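# Stack the 96-well plate from nest N1 onto N2

## Task

Pick up the 96-well plate sitting in plate nest N1 and set it on top of the plate already in nest N2 so the two are completely nested, with the upper plate's A1 well lying above the lower plate's A1 well; the lower plate must remain flat in N2, the stack must stay put without the robot holding it, and at the end the gripper must have released the plate and pulled away.

## Robot and tools

Setup: two arms, left_arm and right_arm, hang from one upright column behind the near edge of a table, each ending in a two-finger gripper. Seen from the arms' side, N1 is the left nest and N2 the right one. Each plate has one clipped corner, and well A1 is at that corner, so the clipped corners must end up stacked over each other. A drop of a few millimetres when placing is acceptable; a long fall at any point fails. Knocking anything off the table ends the scene. Loose objects may sometimes get a brief push from outside.

Frame: all poses are in one scene frame. z = 0 is the table surface, +z is up, +x points out over the table, and the origin is 0.07 m behind the middle of the near edge. left_arm sits on the +y side. Base positions: left_arm (-0.005, +0.031, +0.479), right_arm (+0.004, -0.031, +0.479), both with quat_wxyz (+0.997, 0, 0, +0.072). Reported hand positions can be off from reality, more so at long reach. Gripper axes: the fingers point along the gripper's +z and close along its y. end_effector_position is the point between the pads when closed, under 1 cm behind the tips; when the fingers close, the tips advance about 17 mm along +z.

Row format (shared by both motion tools): one row is 16 plain numbers, always including both arms even if one stays still: left x, y, z, qw, qx, qy, qz, opening, then right x, y, z, qw, qx, qy, qz, opening. x, y, z are an absolute target position in metres for that gripper's end_effector_position, and the quaternion (w first) is an absolute target orientation, both in the scene frame. Opening runs from -1 (closed) to +1 (fully open, 0.145 m). Going from open to closed takes at least about 0.5 s.

execute_actions(actions): a list of actions; each action is a list of up to 15 rows, one row per 1/30 s step; if fewer than 15 rows are given, the last row repeats for the rest. An empty list only returns state and images. Any target further than 0.6 m from the gripper's current position along any of its own axes gets the action refused for both arms; a malformed action, or a first action failing that check against the last reported state, rejects the whole call. Every step the controller clips the commanded pose to within 70 mm and 16 degrees of the measured pose, so far targets need several actions; position wins over orientation when both cannot be met. To hold an orientation, resend the same quaternion in every row rather than copying a drifted reported one.

move(target, speed, blocking): target is one 16-number row of absolute poses; each gripper travels a straight line toward it, both finishing together, lasting 0.5 to 10 s (cut off at 10 s). speed is the path's top speed in m/s, 0.002 to 0.5, default 0.25; rotation is limited to twice that in rad/s. Openings are applied at the start. Paths ignore obstacles and the other arm, and grippers can lag, stray or briefly go much faster than speed, especially near a straight arm. Faster contact and targets set deeper past a surface press harder. blocking=false returns after 0.5 s while motion continues; then use wait(0) to check or stop to brake, since other motion calls are refused until a result shows the move ended. The result adds a 'move:' line with the ending (done, off_target, moving, held, fault) and limits (paced = pose clipped; held = a check blocked steps, after which the arm may jump fast), plus each gripper's distance from its pose.

wait(seconds): 0 to 10 s, arms keep their last command; returns early if a running move ends. stop(): brakes a running move; fingers keep moving. zoom_image(camera, region): camera is cam_low, cam_left_wrist or cam_right_wrist (each 896x504); region is [x0, y0, x1, y1] in pixels from the top-left, at most 504x504. read_manual(section): licence texts only. finished_scene(scene): ends the given scene (1 or 2) irreversibly and reports success; the goal must already hold steadily.

Results: state lines give each gripper's pose; grip_measured is the actual finger opening on the command scale—to hold the plate, command an opening clearly below it (further below squeezes harder, about 10 N per pad limit; fast closes can press harder). 'Hand target' lines show where the controller is now driving. Step readings list positions at some steps; HELD with an arm label means that arm's row was partly blocked. 'pose unreachable' means the clearance check altered or blocked that arm's command. FAULT lines mean an arm stopped; MOTOR HOT warns from 85 °C, and at 100 °C an OVER-TEMPERATURE FAULT drops loaded joints, so don't hold the plate longer than needed.

Cautions: for an idle arm, resend its exact last reported pose and desired opening every call. Keep the arms from colliding or pressing each other. Elbows stop just short of straight. The robot holds its last command while you think. Place gently, open, and retreat upward before finishing; avoid slams, slips and hard pushes.

Each tool is called as a command line: name --argument value for each argument, lists and objects as JSON in quotes; but a table of rows of numbers goes row by row, as --pt "numbers of a row", without its own name.

## Session

execute_actions --actions '[]'

Scene clock: 0.00 s.
left_arm: end_effector_position=(+0.2569, +0.2773, +0.2534) grip_measured=+1.00 end_effector_quat_wxyz=(+0.473, +0.041, +0.759, -0.445) | right_arm: end_effector_position=(+0.3078, +0.2154, +0.3410) grip_measured=+1.00 end_effector_quat_wxyz=(+0.384, -0.334, +0.779, +0.365)
Joint positions: left_arm=[ 0.626  1.253 -1.351  1.233 -1.357  0.061 -1.039  0.145] | right_arm=[ 1.139  0.043 -1.349  1.412 -1.524 -0.408  0.49   0.145]
Joint velocities: left_arm=[-0.033 -0.011  0.017 -0.002 -0.051 -0.007 -0.051  0.   ] | right_arm=[-0.033  0.077  0.002 -0.022  0.007 -0.051 -0.007 -0.   ]
Motor temperatures (°C, as the motors report them): left_arm=[23 20 22 25 23 21 21] | right_arm=[20 22 22 23 21 22 22]
Hand target (left_arm): +0.257, +0.277, +0.253; +0.473, +0.041, +0.759, -0.445
Hand target (right_arm): +0.308, +0.215, +0.341; +0.384, -0.334, +0.779, +0.365

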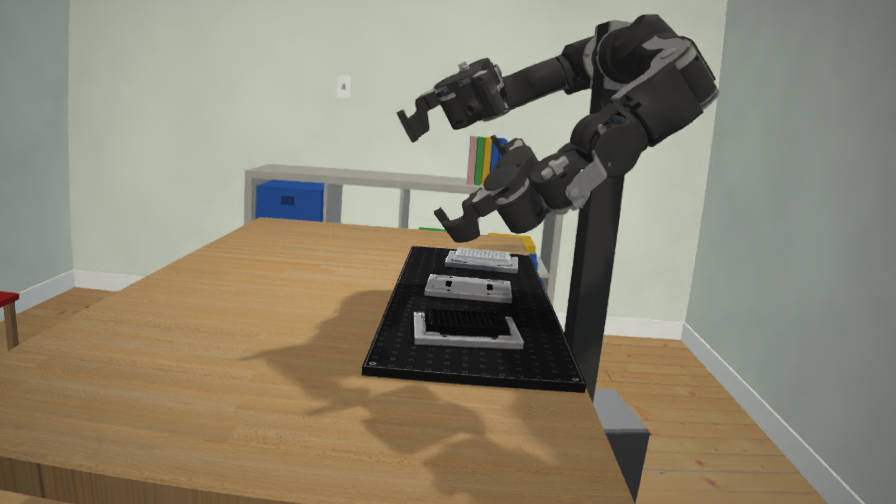

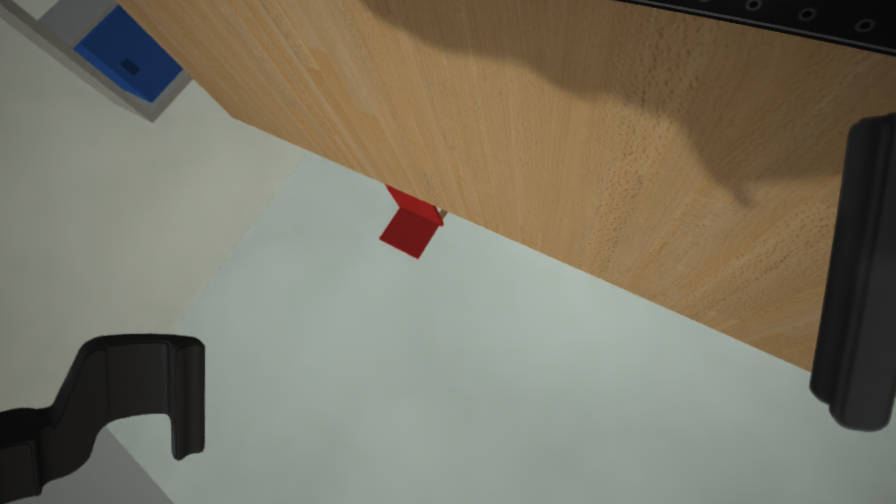

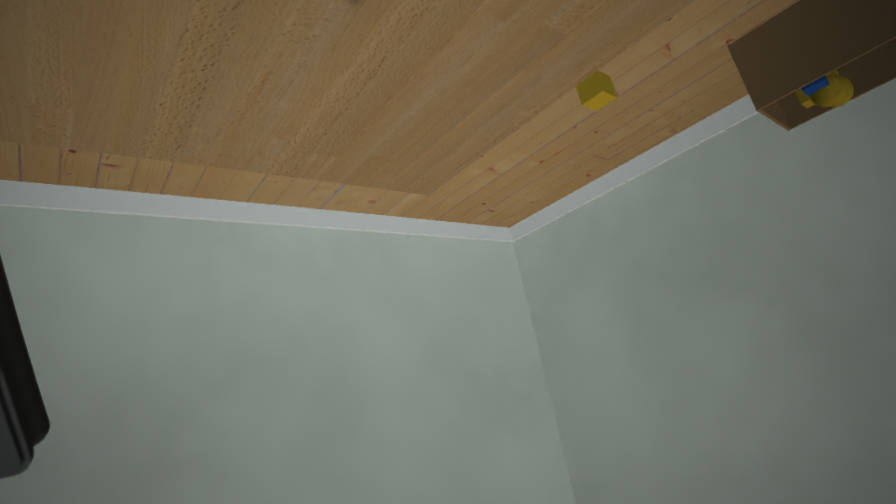

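zoom_image --camera "cam_low" --region '[390, 230, 590, 360]'

zoom_image --camera "cam_low" --region '[380, 10, 730, 250]'

Region (390, 230, 590, 360) of cam_low's 896x504 image, scaled by 2.520, with more detail than that image has; it fills the top 328 rows of this view, and the rest is white.

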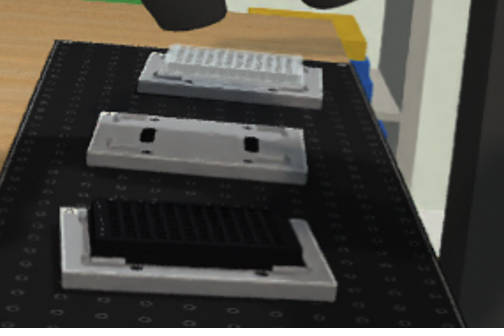

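Region (380, 10, 730, 250) of cam_low's 896x504 image, scaled by 1.440, with more detail than that image has; it fills the top 346 rows of this view, and the rest is white.

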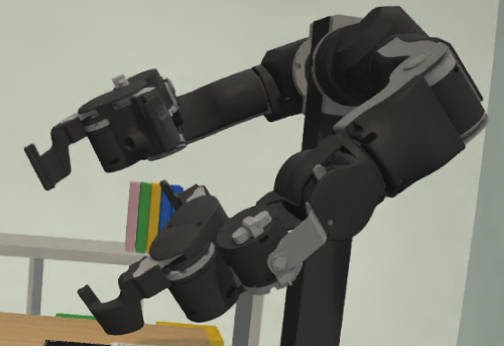

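move --target '[0.2569,0.2773,0.2534,0.473,0.041,0.759,-0.445,0.3, 0.36,0.0,0.35,0.2874,0.3969,0.5835,0.6466,0.3]' --speed 0.15

Scene clock: 86.17 s.
left_arm: end_effector_position=(+0.2569, +0.2773, +0.2534) grip_measured=+0.30 end_effector_quat_wxyz=(+0.473, +0.041, +0.759, -0.445) | right_arm: end_effector_position=(+0.3532, +0.0038, +0.3498) grip_measured=+0.30 end_effector_quat_wxyz=(+0.280, +0.393, +0.595, +0.643)
Joint positions: left_arm=[ 0.626  1.253 -1.351  1.233 -1.357  0.061 -1.039  0.098] | right_arm=[ 0.179  0.362 -0.488  1.972 -1.041  0.235  0.35   0.098]
Joint velocities: left_arm=[ 0.011 -0.011  0.002  0.007  0.007 -0.022 -0.037 -0.   ] | right_arm=[ 0.077 -0.033  0.007 -0.002 -0.022  0.007  0.007 -0.   ]
Motor temperatures (°C, as the motors report them): left_arm=[23 22 23 24 23 21 21] | right_arm=[24 22 24 23 21 22 22]
Hand target (left_arm): +0.257, +0.277, +0.253; +0.473, +0.041, +0.759, -0.445
Hand target (right_arm): +0.353, +0.003, +0.349; +0.278, +0.395, +0.595, +0.642
Off the commanded pose (left_arm): 0.000 m, 0 deg.
Off the commanded pose (right_arm): 0.008 m, 2 deg.
move: off_target (right_arm)

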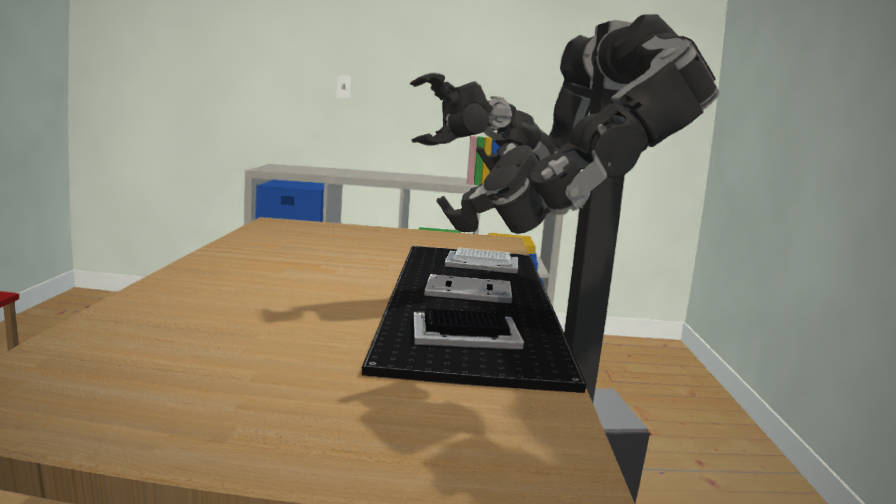

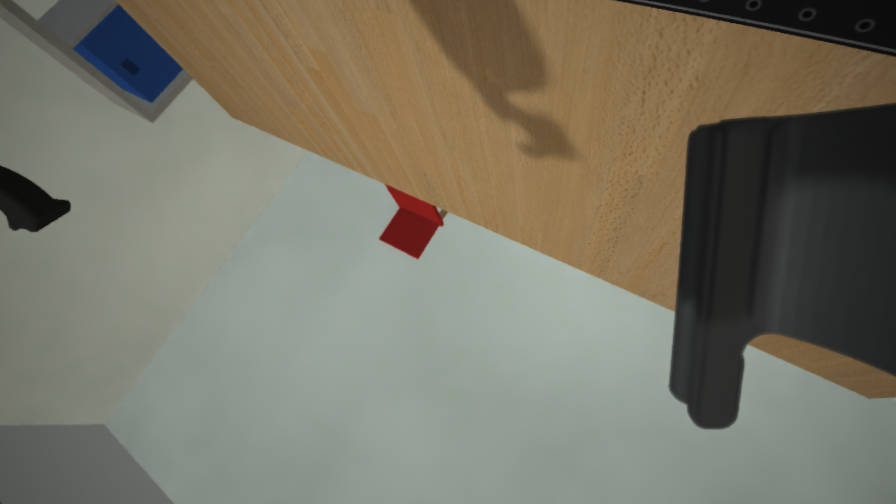

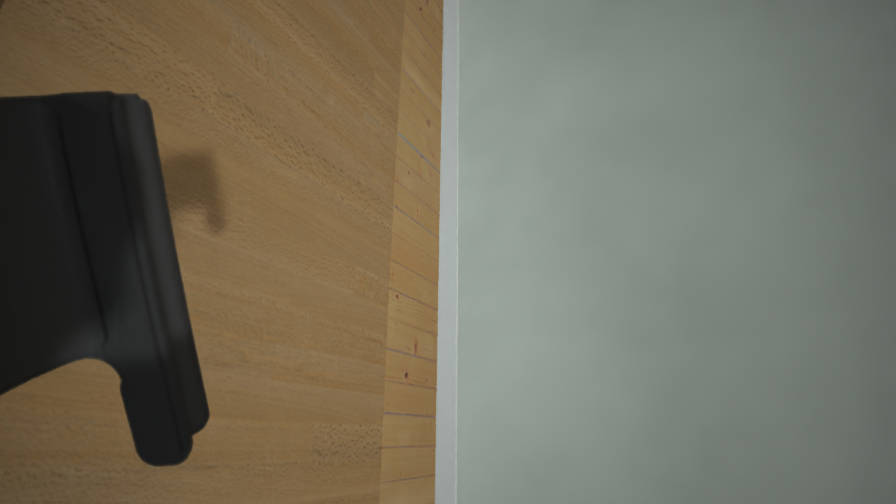

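move --target '[0.2569,0.2773,0.2534,0.473,0.041,0.759,-0.445,0.3, 0.30,-0.20,0.22,0.0,0.866,0.0,0.5,0.3]' --speed 0.15

Scene clock: 99.53 s.
left_arm: end_effector_position=(+0.2569, +0.2773, +0.2534) grip_measured=+0.30 end_effector_quat_wxyz=(+0.473, +0.041, +0.759, -0.445) | right_arm: end_effector_position=(+0.2996, -0.1998, +0.2253) grip_measured=+0.30 end_effector_quat_wxyz=(-0.006, +0.866, +0.004, +0.501)
Joint positions: left_arm=[ 0.626  1.253 -1.351  1.233 -1.357  0.061 -1.039  0.098] | right_arm=[-0.282 -0.129  0.463  2.06  -0.196  0.668  0.436  0.098]
Joint velocities: left_arm=[ 0.055 -0.033 -0.007 -0.012  0.081  0.037 -0.066 -0.   ] | right_arm=[-0.011 -0.077 -0.007  0.002 -0.022 -0.022 -0.11   0.   ]
Motor temperatures (°C, as the motors report them): left_arm=[23 22 23 24 23 21 21] | right_arm=[23 21 24 24 21 22 22]
Hand target (left_arm): +0.257, +0.277, +0.253; +0.473, +0.041, +0.759, -0.445
Hand target (right_arm): +0.299, -0.199, +0.223; -0.009, +0.867, +0.004, +0.497
Off the commanded pose (left_arm): 0.000 m, 0 deg.
Off the commanded pose (right_arm): 0.005 m, 1 deg.
move: off_target (right_arm)

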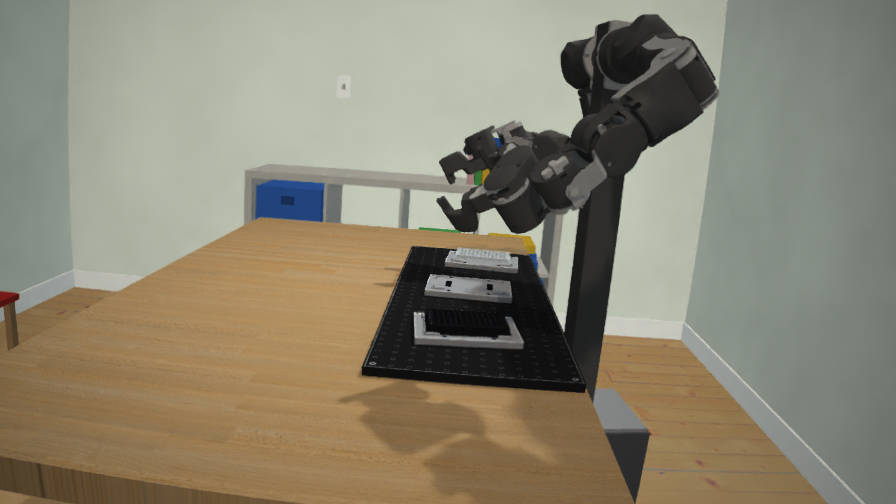

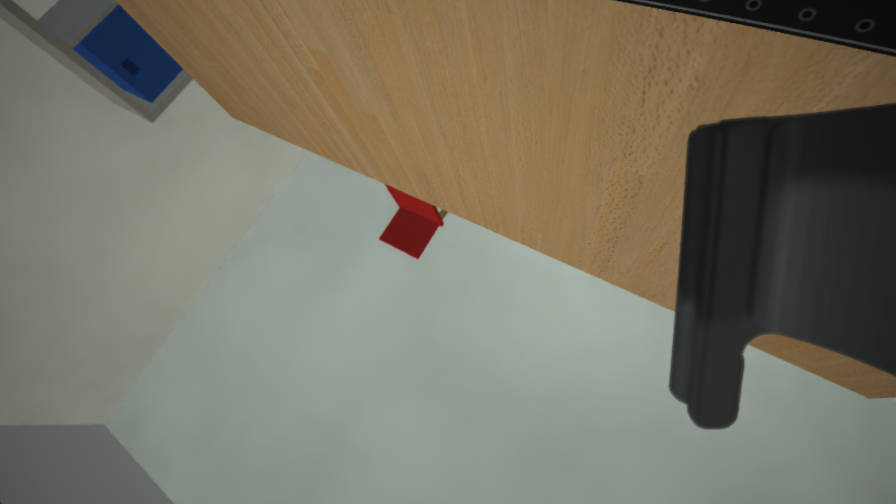

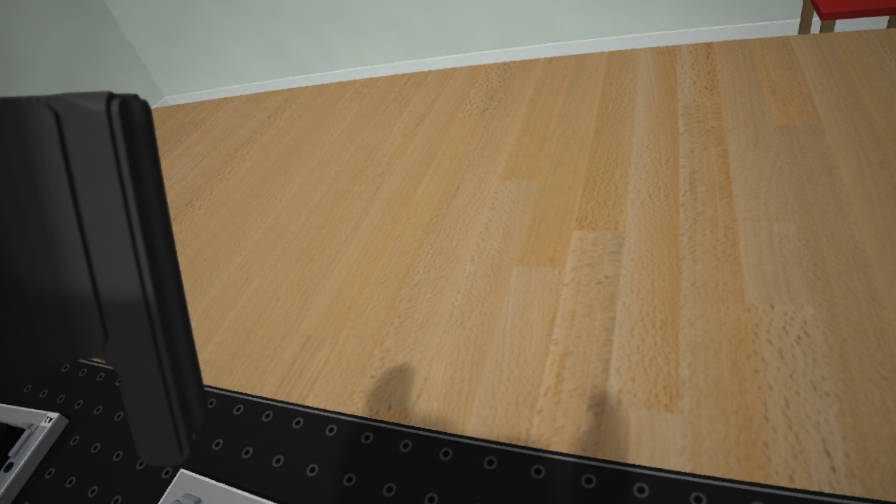

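move --target '[0.30,0.20,0.22,0.0,0.866,0.0,0.5,0.3, 0.26,-0.22,0.15,0.0,0.966,0.0,0.259,0.3]' --speed 0.25

Scene clock: 128.20 s.
left_arm: end_effector_position=(+0.2997, +0.2022, +0.2200) grip_measured=+0.30 end_effector_quat_wxyz=(-0.003, +0.869, +0.001, +0.494) | right_arm: end_effector_position=(+0.2601, -0.2225, +0.1516) grip_measured=+0.30 end_effector_quat_wxyz=(-0.016, +0.950, +0.048, +0.307)
Joint positions: left_arm=[ 0.442  0.965 -1.09   1.882  1.201  0.128 -0.702  0.098] | right_arm=[-0.166 -0.161  0.663  1.895 -0.772  0.781  0.989  0.098]
Joint velocities: left_arm=[ 0.077 -0.011  0.022 -0.007  0.081  0.007 -0.022  0.   ] | right_arm=[ 0.077 -0.033  0.007 -0.002 -0.095 -0.022  0.022 -0.   ]
Motor temperatures (°C, as the motors report them): left_arm=[23 22 23 24 23 21 21] | right_arm=[22 21 23 24 21 22 22]
Hand target (left_arm): +0.300, +0.202, +0.221; -0.004, +0.869, +0.002, +0.494
Hand target (right_arm): +0.259, -0.222, +0.150; -0.019, +0.952, +0.047, +0.303
Off the commanded pose (left_arm): 0.002 m, 1 deg.
Off the commanded pose (right_arm): 0.003 m, 8 deg.
joint sent to its limit (right arm) — the command would take joint 2 (shoulder roll) past its lower limit and joint 6 (wrist pitch) past its upper limit, so those joints were sent only as far as their limits.
move: off_target (right_arm)

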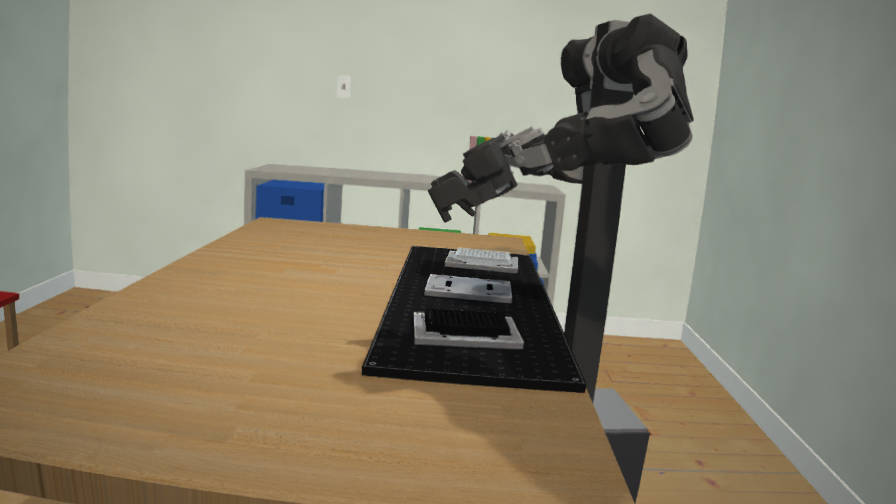

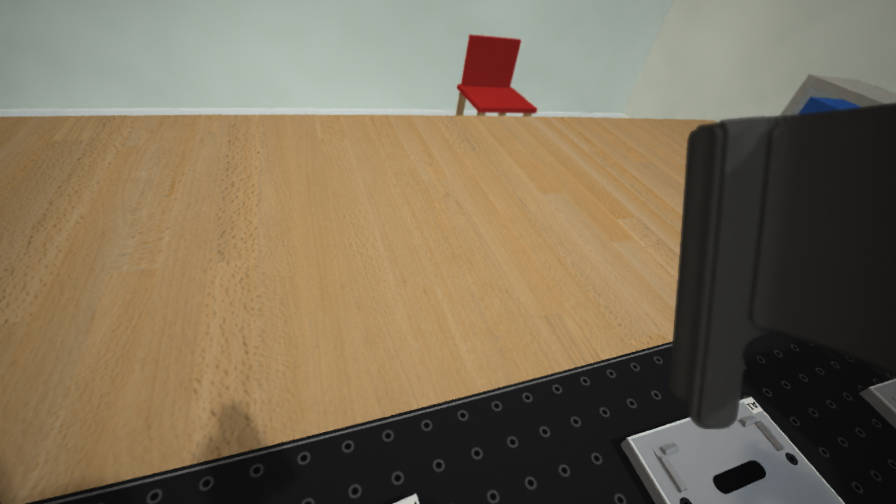

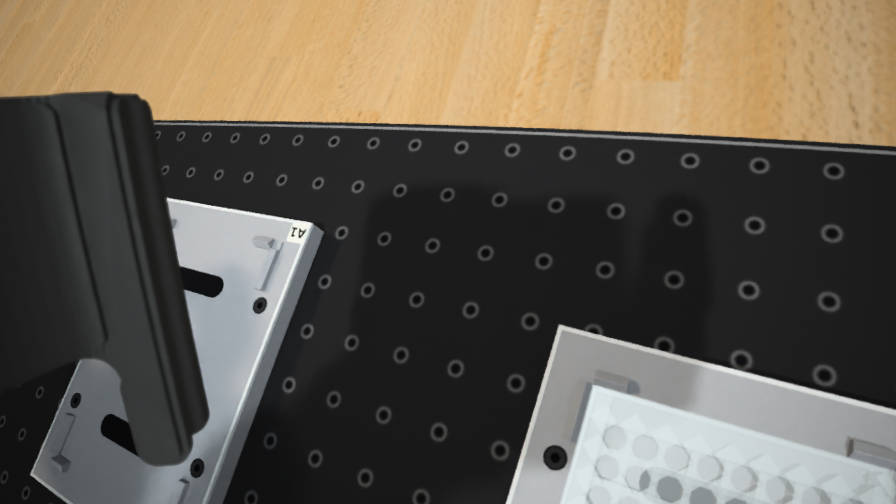

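move --target '[0.30,0.20,0.22,0.0,0.866,0.0,0.5,0.3, 0.218,-0.18,0.258,-0.604,0.720,0.220,0.262,0.3]' --speed 0.2

Scene clock: 251.90 s.
left_arm: end_effector_position=(+0.3004, +0.2010, +0.2212) grip_measured=+0.30 end_effector_quat_wxyz=(-0.002, +0.866, +0.001, +0.500) | right_arm: end_effector_position=(+0.2174, -0.1795, +0.2577) grip_measured=+0.30 end_effector_quat_wxyz=(-0.601, +0.721, +0.222, +0.264)
Joint positions: left_arm=[ 0.438  0.961 -1.09   1.882  1.188  0.116 -0.702  0.098] | right_arm=[-0.335  0.754  0.285  1.452  0.671  0.639  1.579  0.098]
Joint velocities: left_arm=[-0.077 -0.099  0.012 -0.002  0.051  0.037  0.022  0.   ] | right_arm=[ 0.011 -0.055 -0.002  0.007 -0.037 -0.037 -0.037 -0.   ]
Motor temperatures (°C, as the motors report them): left_arm=[24 21 23 25 23 22 21] | right_arm=[22 21 22 24 21 22 22]
Hand target (left_arm): +0.300, +0.200, +0.220; +0.000, +0.866, +0.000, +0.500
Hand target (right_arm): +0.217, -0.179, +0.257; -0.602, +0.720, +0.223, +0.263
Off the commanded pose (left_arm): 0.002 m, 0 deg.
Off the commanded pose (right_arm): 0.001 m, 0 deg.
joint sent to its limit (right arm) — the command would take joint 7 (wrist yaw) past its upper limit, so that joint was sent only as far as its limit.
move: done

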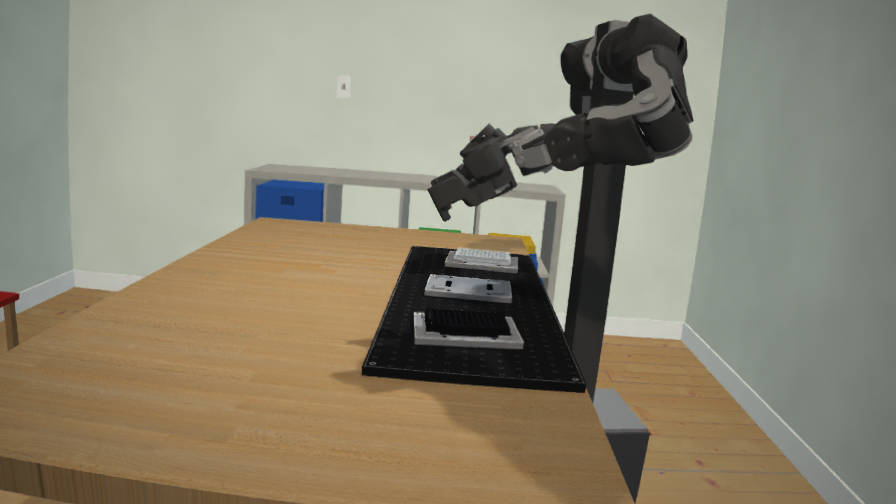

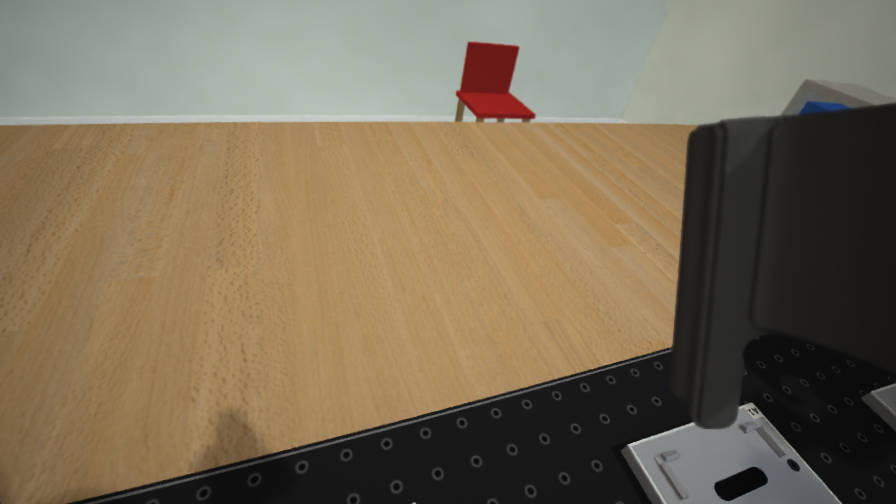

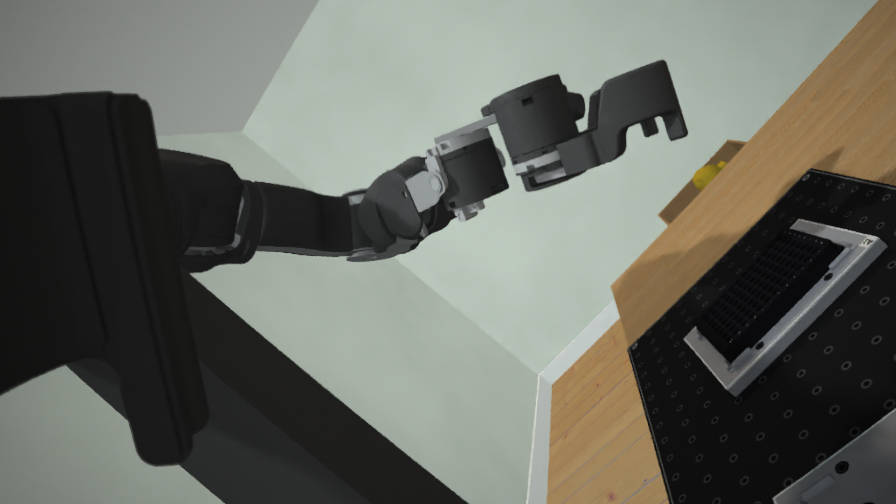

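move --target '[0.30,0.20,0.22,0.0,0.866,0.0,0.5,0.3, 0.164,-0.187,0.323,-0.770,0.539,0.280,0.196,0.3]' --speed 0.2

Scene clock: 264.10 s.
left_arm: end_effector_position=(+0.3004, +0.2010, +0.2213) grip_measured=+0.30 end_effector_quat_wxyz=(-0.002, +0.866, +0.001, +0.500) | right_arm: end_effector_position=(+0.1632, -0.1850, +0.3231) grip_measured=+0.30 end_effector_quat_wxyz=(+0.704, -0.622, -0.253, -0.229)
Joint positions: left_arm=[ 0.438  0.961 -1.09   1.882  1.187  0.116 -0.702  0.098] | right_arm=[-1.028  1.428  0.227  1.614  1.552  0.069  1.579  0.098]
Joint velocities: left_arm=[ 0.033  0.055  0.002  0.027 -0.022 -0.022  0.007  0.   ] | right_arm=[-0.011 -0.011  0.012  0.017 -0.007 -0.066 -0.022 -0.   ]
Motor temperatures (°C, as the motors report them): left_arm=[24 21 23 25 23 22 21] | right_arm=[22 22 22 24 21 22 22]
Hand target (left_arm): +0.300, +0.200, +0.220; -0.000, +0.866, -0.000, +0.500
Hand target (right_arm): +0.163, -0.185, +0.324; +0.705, -0.621, -0.254, -0.230
Off the commanded pose (left_arm): 0.002 m, 0 deg.
Off the commanded pose (right_arm): 0.002 m, 13 deg.
joint sent to its limit (right arm) — the command would take joint 7 (wrist yaw) past its upper limit, so that joint was sent only as far as its limit.
move: off_target (right_arm)

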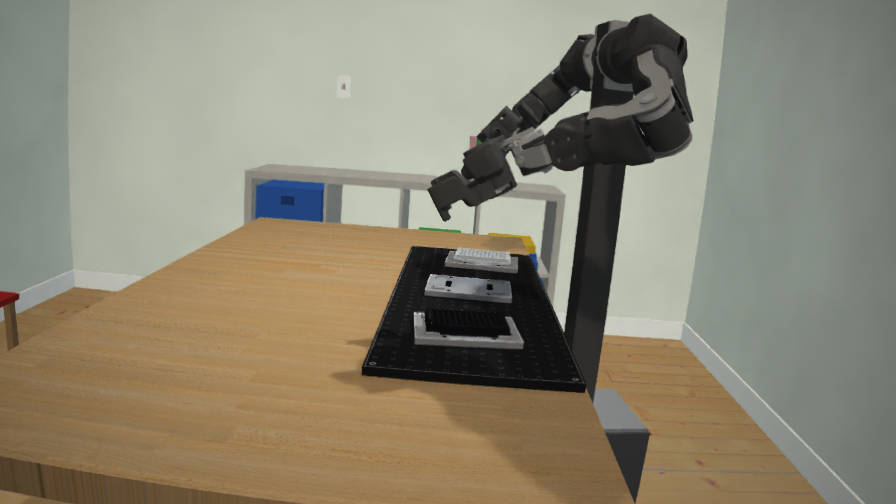

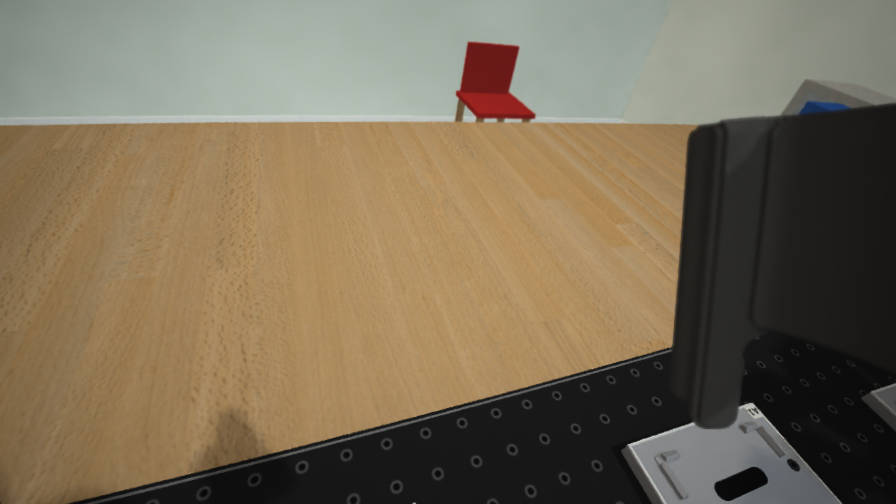

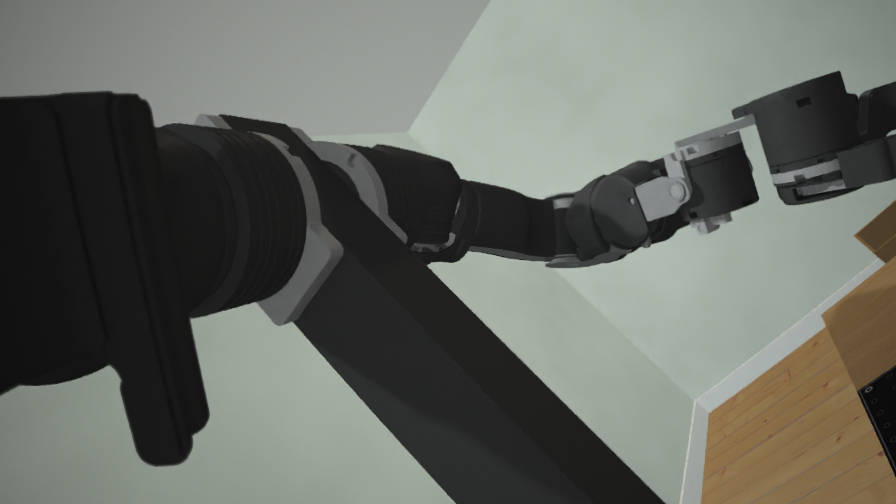

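move --target '[0.30,0.20,0.22,0.0,0.866,0.0,0.5,0.3, 0.27,-0.24,0.20,0.0,0.924,0.0,0.383,0.3]' --speed 0.2

Scene clock: 276.53 s.
left_arm: end_effector_position=(+0.3004, +0.2011, +0.2212) grip_measured=+0.30 end_effector_quat_wxyz=(-0.002, +0.866, +0.001, +0.500) | right_arm: end_effector_position=(+0.2747, -0.2398, +0.2040) grip_measured=+0.30 end_effector_quat_wxyz=(-0.001, +0.922, -0.002, +0.388)
Joint positions: left_arm=[ 0.438  0.961 -1.09   1.882  1.187  0.116 -0.702  0.098] | right_arm=[-0.609  1.163 -0.071  2.042  1.344  0.215 -0.603  0.098]
Joint velocities: left_arm=[-0.011 -0.033 -0.017  0.012 -0.037  0.037  0.022  0.   ] | right_arm=[-0.011  0.011 -0.012  0.017  0.007 -0.007 -0.066 -0.   ]
Motor temperatures (°C, as the motors report them): left_arm=[24 21 23 24 23 22 21] | right_arm=[22 22 23 24 21 22 22]
Hand target (left_arm): +0.300, +0.200, +0.220; -0.000, +0.866, +0.000, +0.500
Hand target (right_arm): +0.274, -0.241, +0.202; +0.003, +0.923, -0.003, +0.385
Off the commanded pose (left_arm): 0.002 m, 0 deg.
Off the commanded pose (right_arm): 0.006 m, 1 deg.
move: off_target (right_arm)

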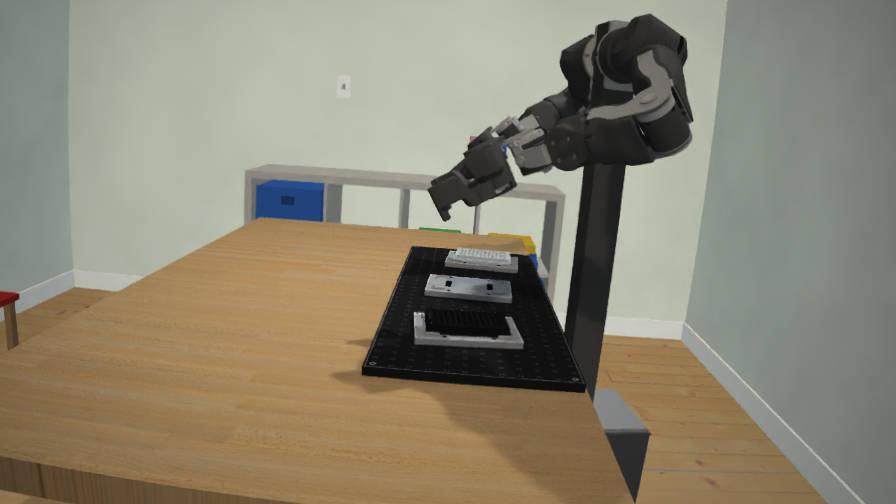

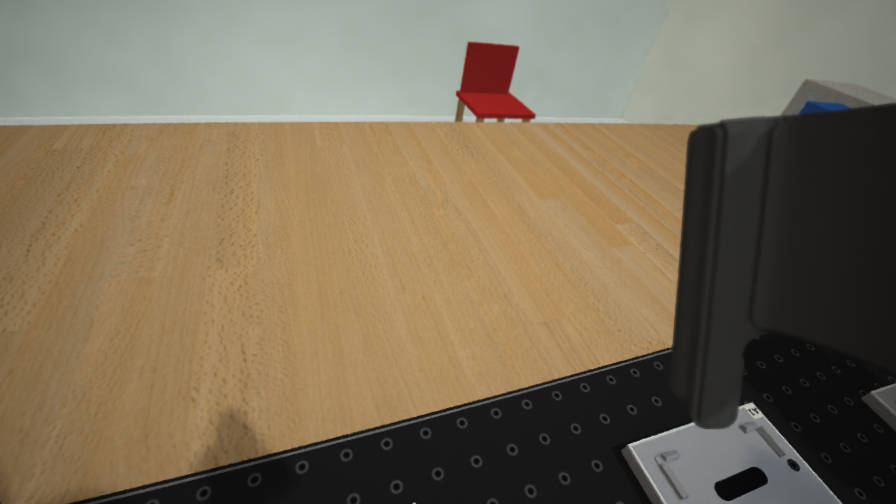

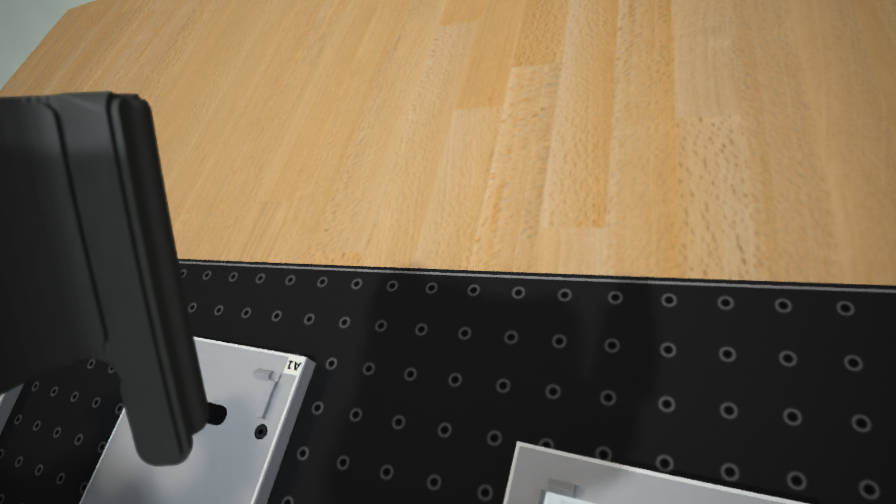

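move --target '[0.22,0.22,0.13,0.0,0.985,0.0,0.174,0.55, 0.22,-0.24,0.13,0.0,0.985,0.0,0.174,0.55]' --speed 0.2

Scene clock: 291.40 s.
left_arm: end_effector_position=(+0.2210, +0.2194, +0.1291) grip_measured=+0.55 end_effector_quat_wxyz=(+0.003, +0.985, -0.004, +0.175) | right_arm: end_effector_position=(+0.2215, -0.2425, +0.1312) grip_measured=+0.55 end_effector_quat_wxyz=(-0.001, +0.984, -0.001, +0.177)
Joint positions: left_arm=[ 0.347  0.932 -0.983  1.745  1.558  0.675 -0.715  0.115] | right_arm=[-0.409  1.113 -0.319  1.875  1.531  0.519 -0.625  0.115]
Joint velocities: left_arm=[ 0.033  0.011 -0.002  0.007  0.037 -0.037 -0.007  0.   ] | right_arm=[ 0.011 -0.033  0.012  0.012 -0.051  0.066  0.037 -0.   ]
Motor temperatures (°C, as the motors report them): left_arm=[24 21 23 24 23 22 21] | right_arm=[22 22 23 24 21 22 22]
Hand target (left_arm): +0.221, +0.220, +0.129; +0.001, +0.985, -0.002, +0.174
Hand target (right_arm): +0.220, -0.243, +0.130; +0.000, +0.985, -0.002, +0.174
Off the commanded pose (left_arm): 0.002 m, 1 deg.
Off the commanded pose (right_arm): 0.003 m, 0 deg.
joint sent to its limit (left arm) — the command would take joint 5 (forearm roll) past its upper limit, so that joint was sent only as far as its limit.
move: done

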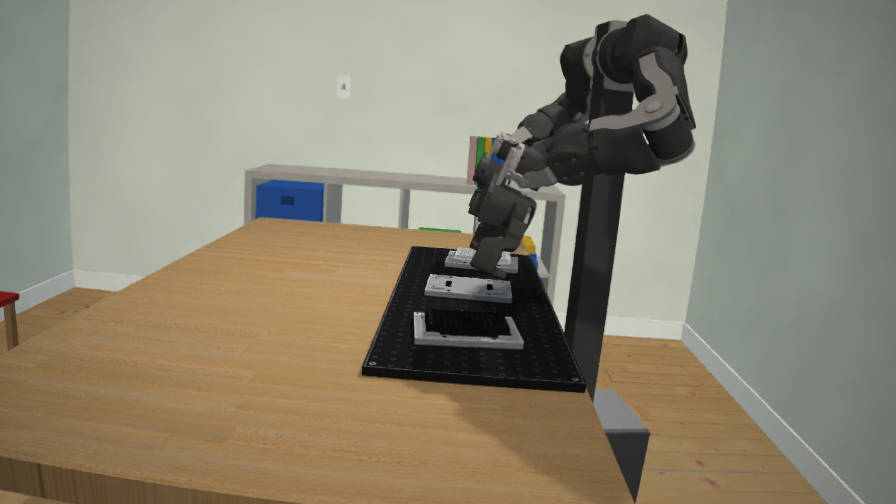

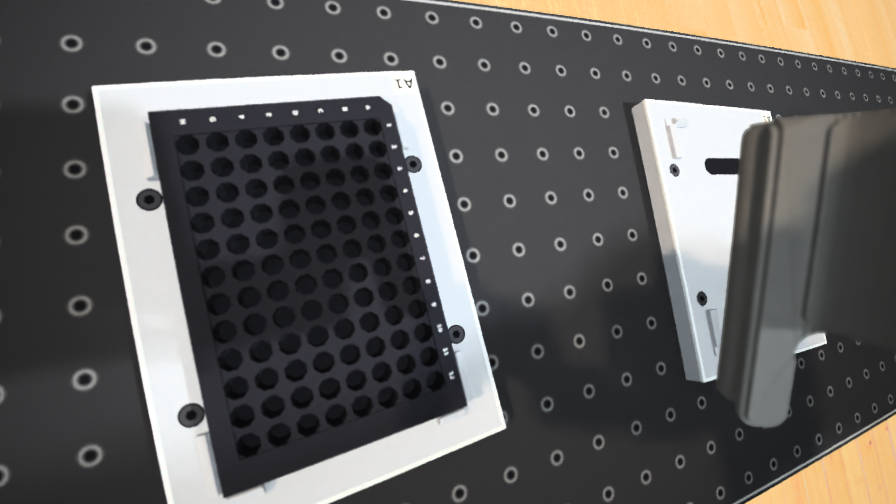

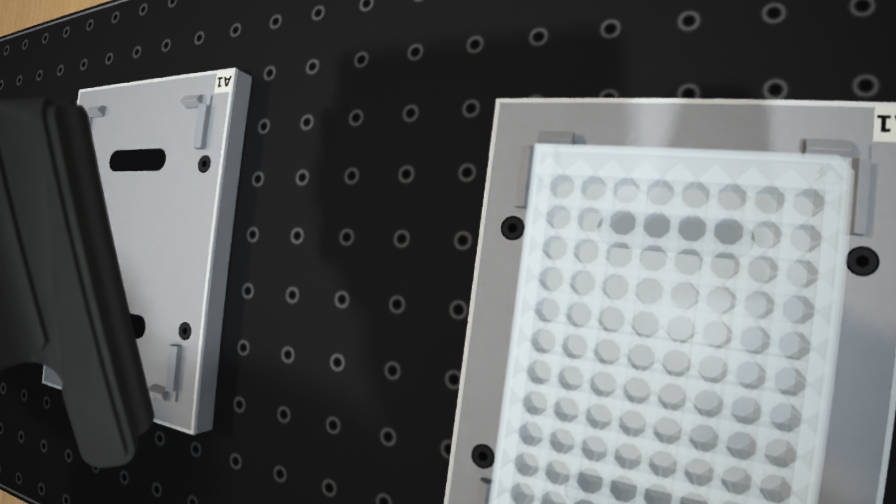

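zoom_image --camera "cam_right_wrist" --region '[480, 90, 896, 330]'

zoom_image --camera "cam_left_wrist" --region '[80, 60, 520, 504]'

Region (480, 90, 896, 330) of cam_right_wrist's 896x504 image, scaled by 1.212, with more detail than that image has; it fills the top 291 rows of this view, and the rest is white.

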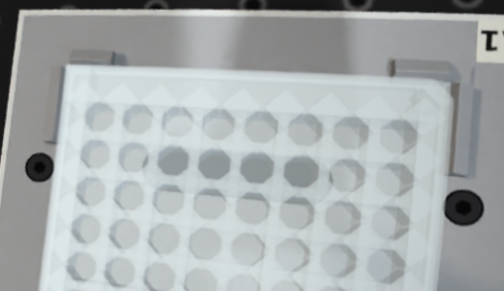

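Region (80, 60, 520, 504) of cam_left_wrist's 896x504 image, scaled by 1.135, with more detail than that image has; it fills the left 499 columns of this view, and the rest is white.

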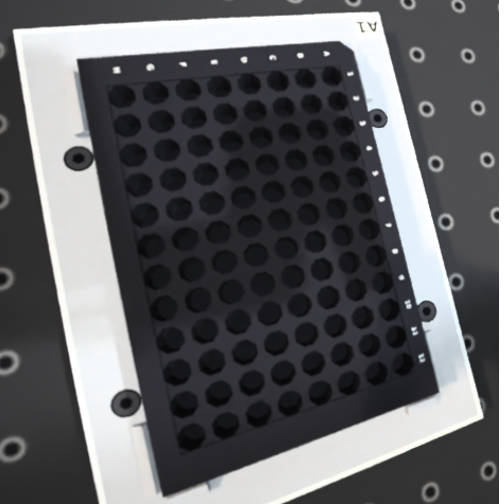

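zoom_image --camera "cam_right_wrist" --region '[760, 110, 896, 250]'

zoom_image --camera "cam_right_wrist" --region '[500, 110, 636, 250]'

Region (760, 110, 896, 250) of cam_right_wrist's 896x504 image, scaled by 3.600, with more detail than that image has; it fills the left 490 columns of this view, and the rest is white.

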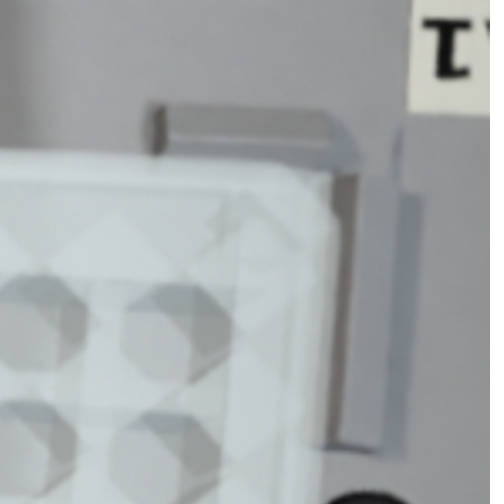

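Region (500, 110, 636, 250) of cam_right_wrist's 896x504 image, scaled by 3.600, with more detail than that image has; it fills the left 490 columns of this view, and the rest is white.

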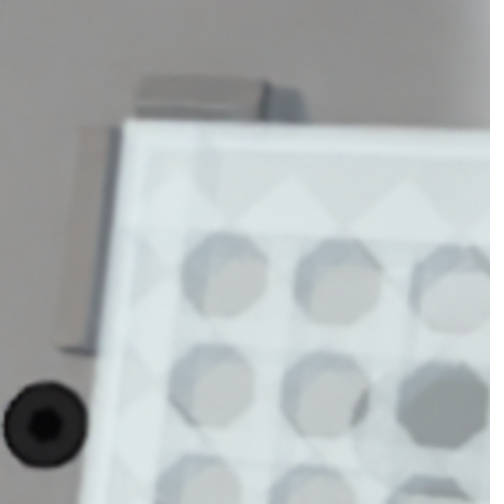

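move --target '[0.22,0.08,0.13,0.0,0.985,0.0,0.174,0.55, 0.229,-0.2655,0.075,0.0027,0.9847,-0.0155,0.1736,0.55]' --speed 0.12

Scene clock: 412.93 s.
left_arm: end_effector_position=(+0.2209, +0.0808, +0.1318) grip_measured=+0.55 end_effector_quat_wxyz=(+0.004, +0.984, +0.002, +0.177) | right_arm: end_effector_position=(+0.2290, -0.2686, +0.0764) grip_measured=+0.55 end_effector_quat_wxyz=(+0.007, +0.985, -0.015, +0.173)
Joint positions: left_arm=[ 0.252  0.373 -0.96   1.757  1.536  0.706 -1.274  0.115] | right_arm=[-0.26   0.976 -0.454  1.54   1.344  0.495 -0.418  0.115]
Joint velocities: left_arm=[-0.011 -0.011 -0.007 -0.002 -0.095 -0.007  0.007  0.   ] | right_arm=[-0.099 -0.055  0.002 -0.012  0.007 -0.081 -0.037 -0.   ]
Motor temperatures (°C, as the motors report them): left_arm=[24 21 24 24 23 21 21] | right_arm=[21 22 22 23 21 22 22]
Hand target (left_arm): +0.221, +0.082, +0.131; +0.000, +0.984, +0.004, +0.176
Hand target (right_arm): +0.228, -0.267, +0.075; +0.003, +0.985, -0.015, +0.172
Off the commanded pose (left_arm): 0.002 m, 1 deg.
Off the commanded pose (right_arm): 0.003 m, 0 deg.
move: done

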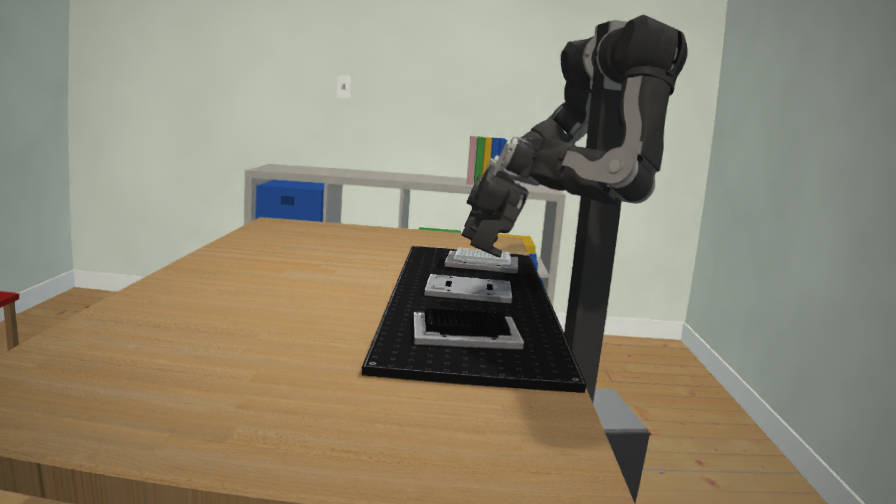

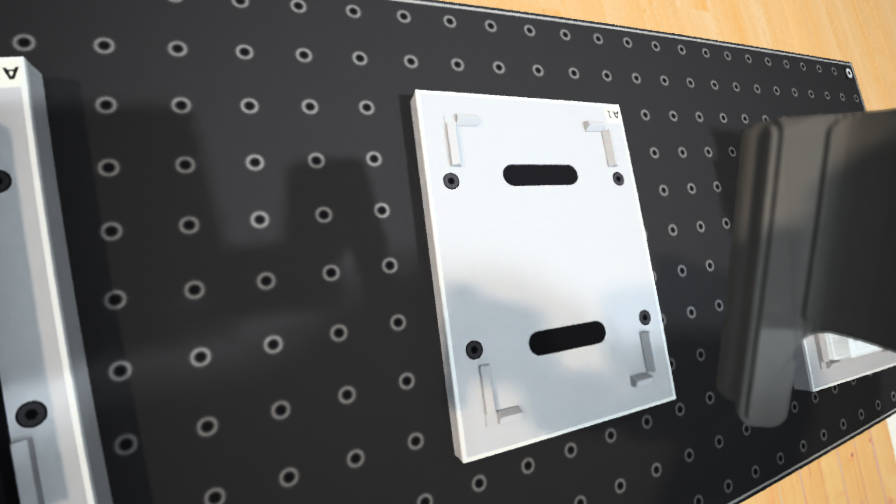

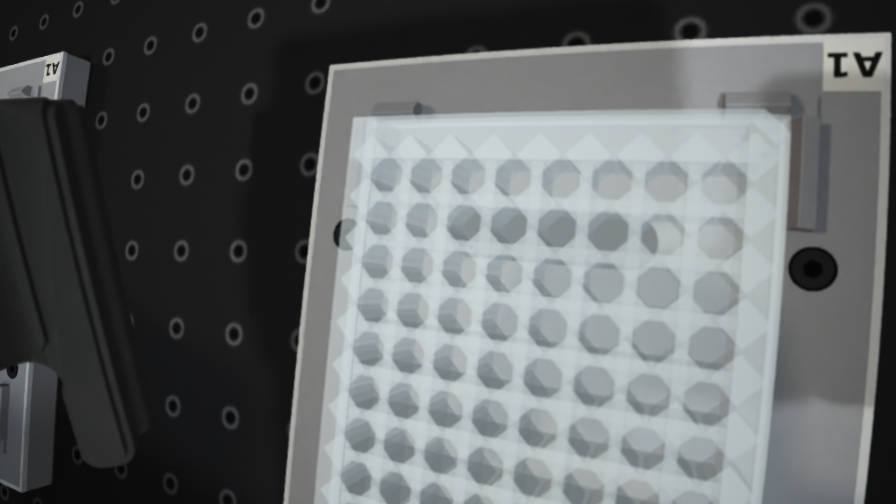

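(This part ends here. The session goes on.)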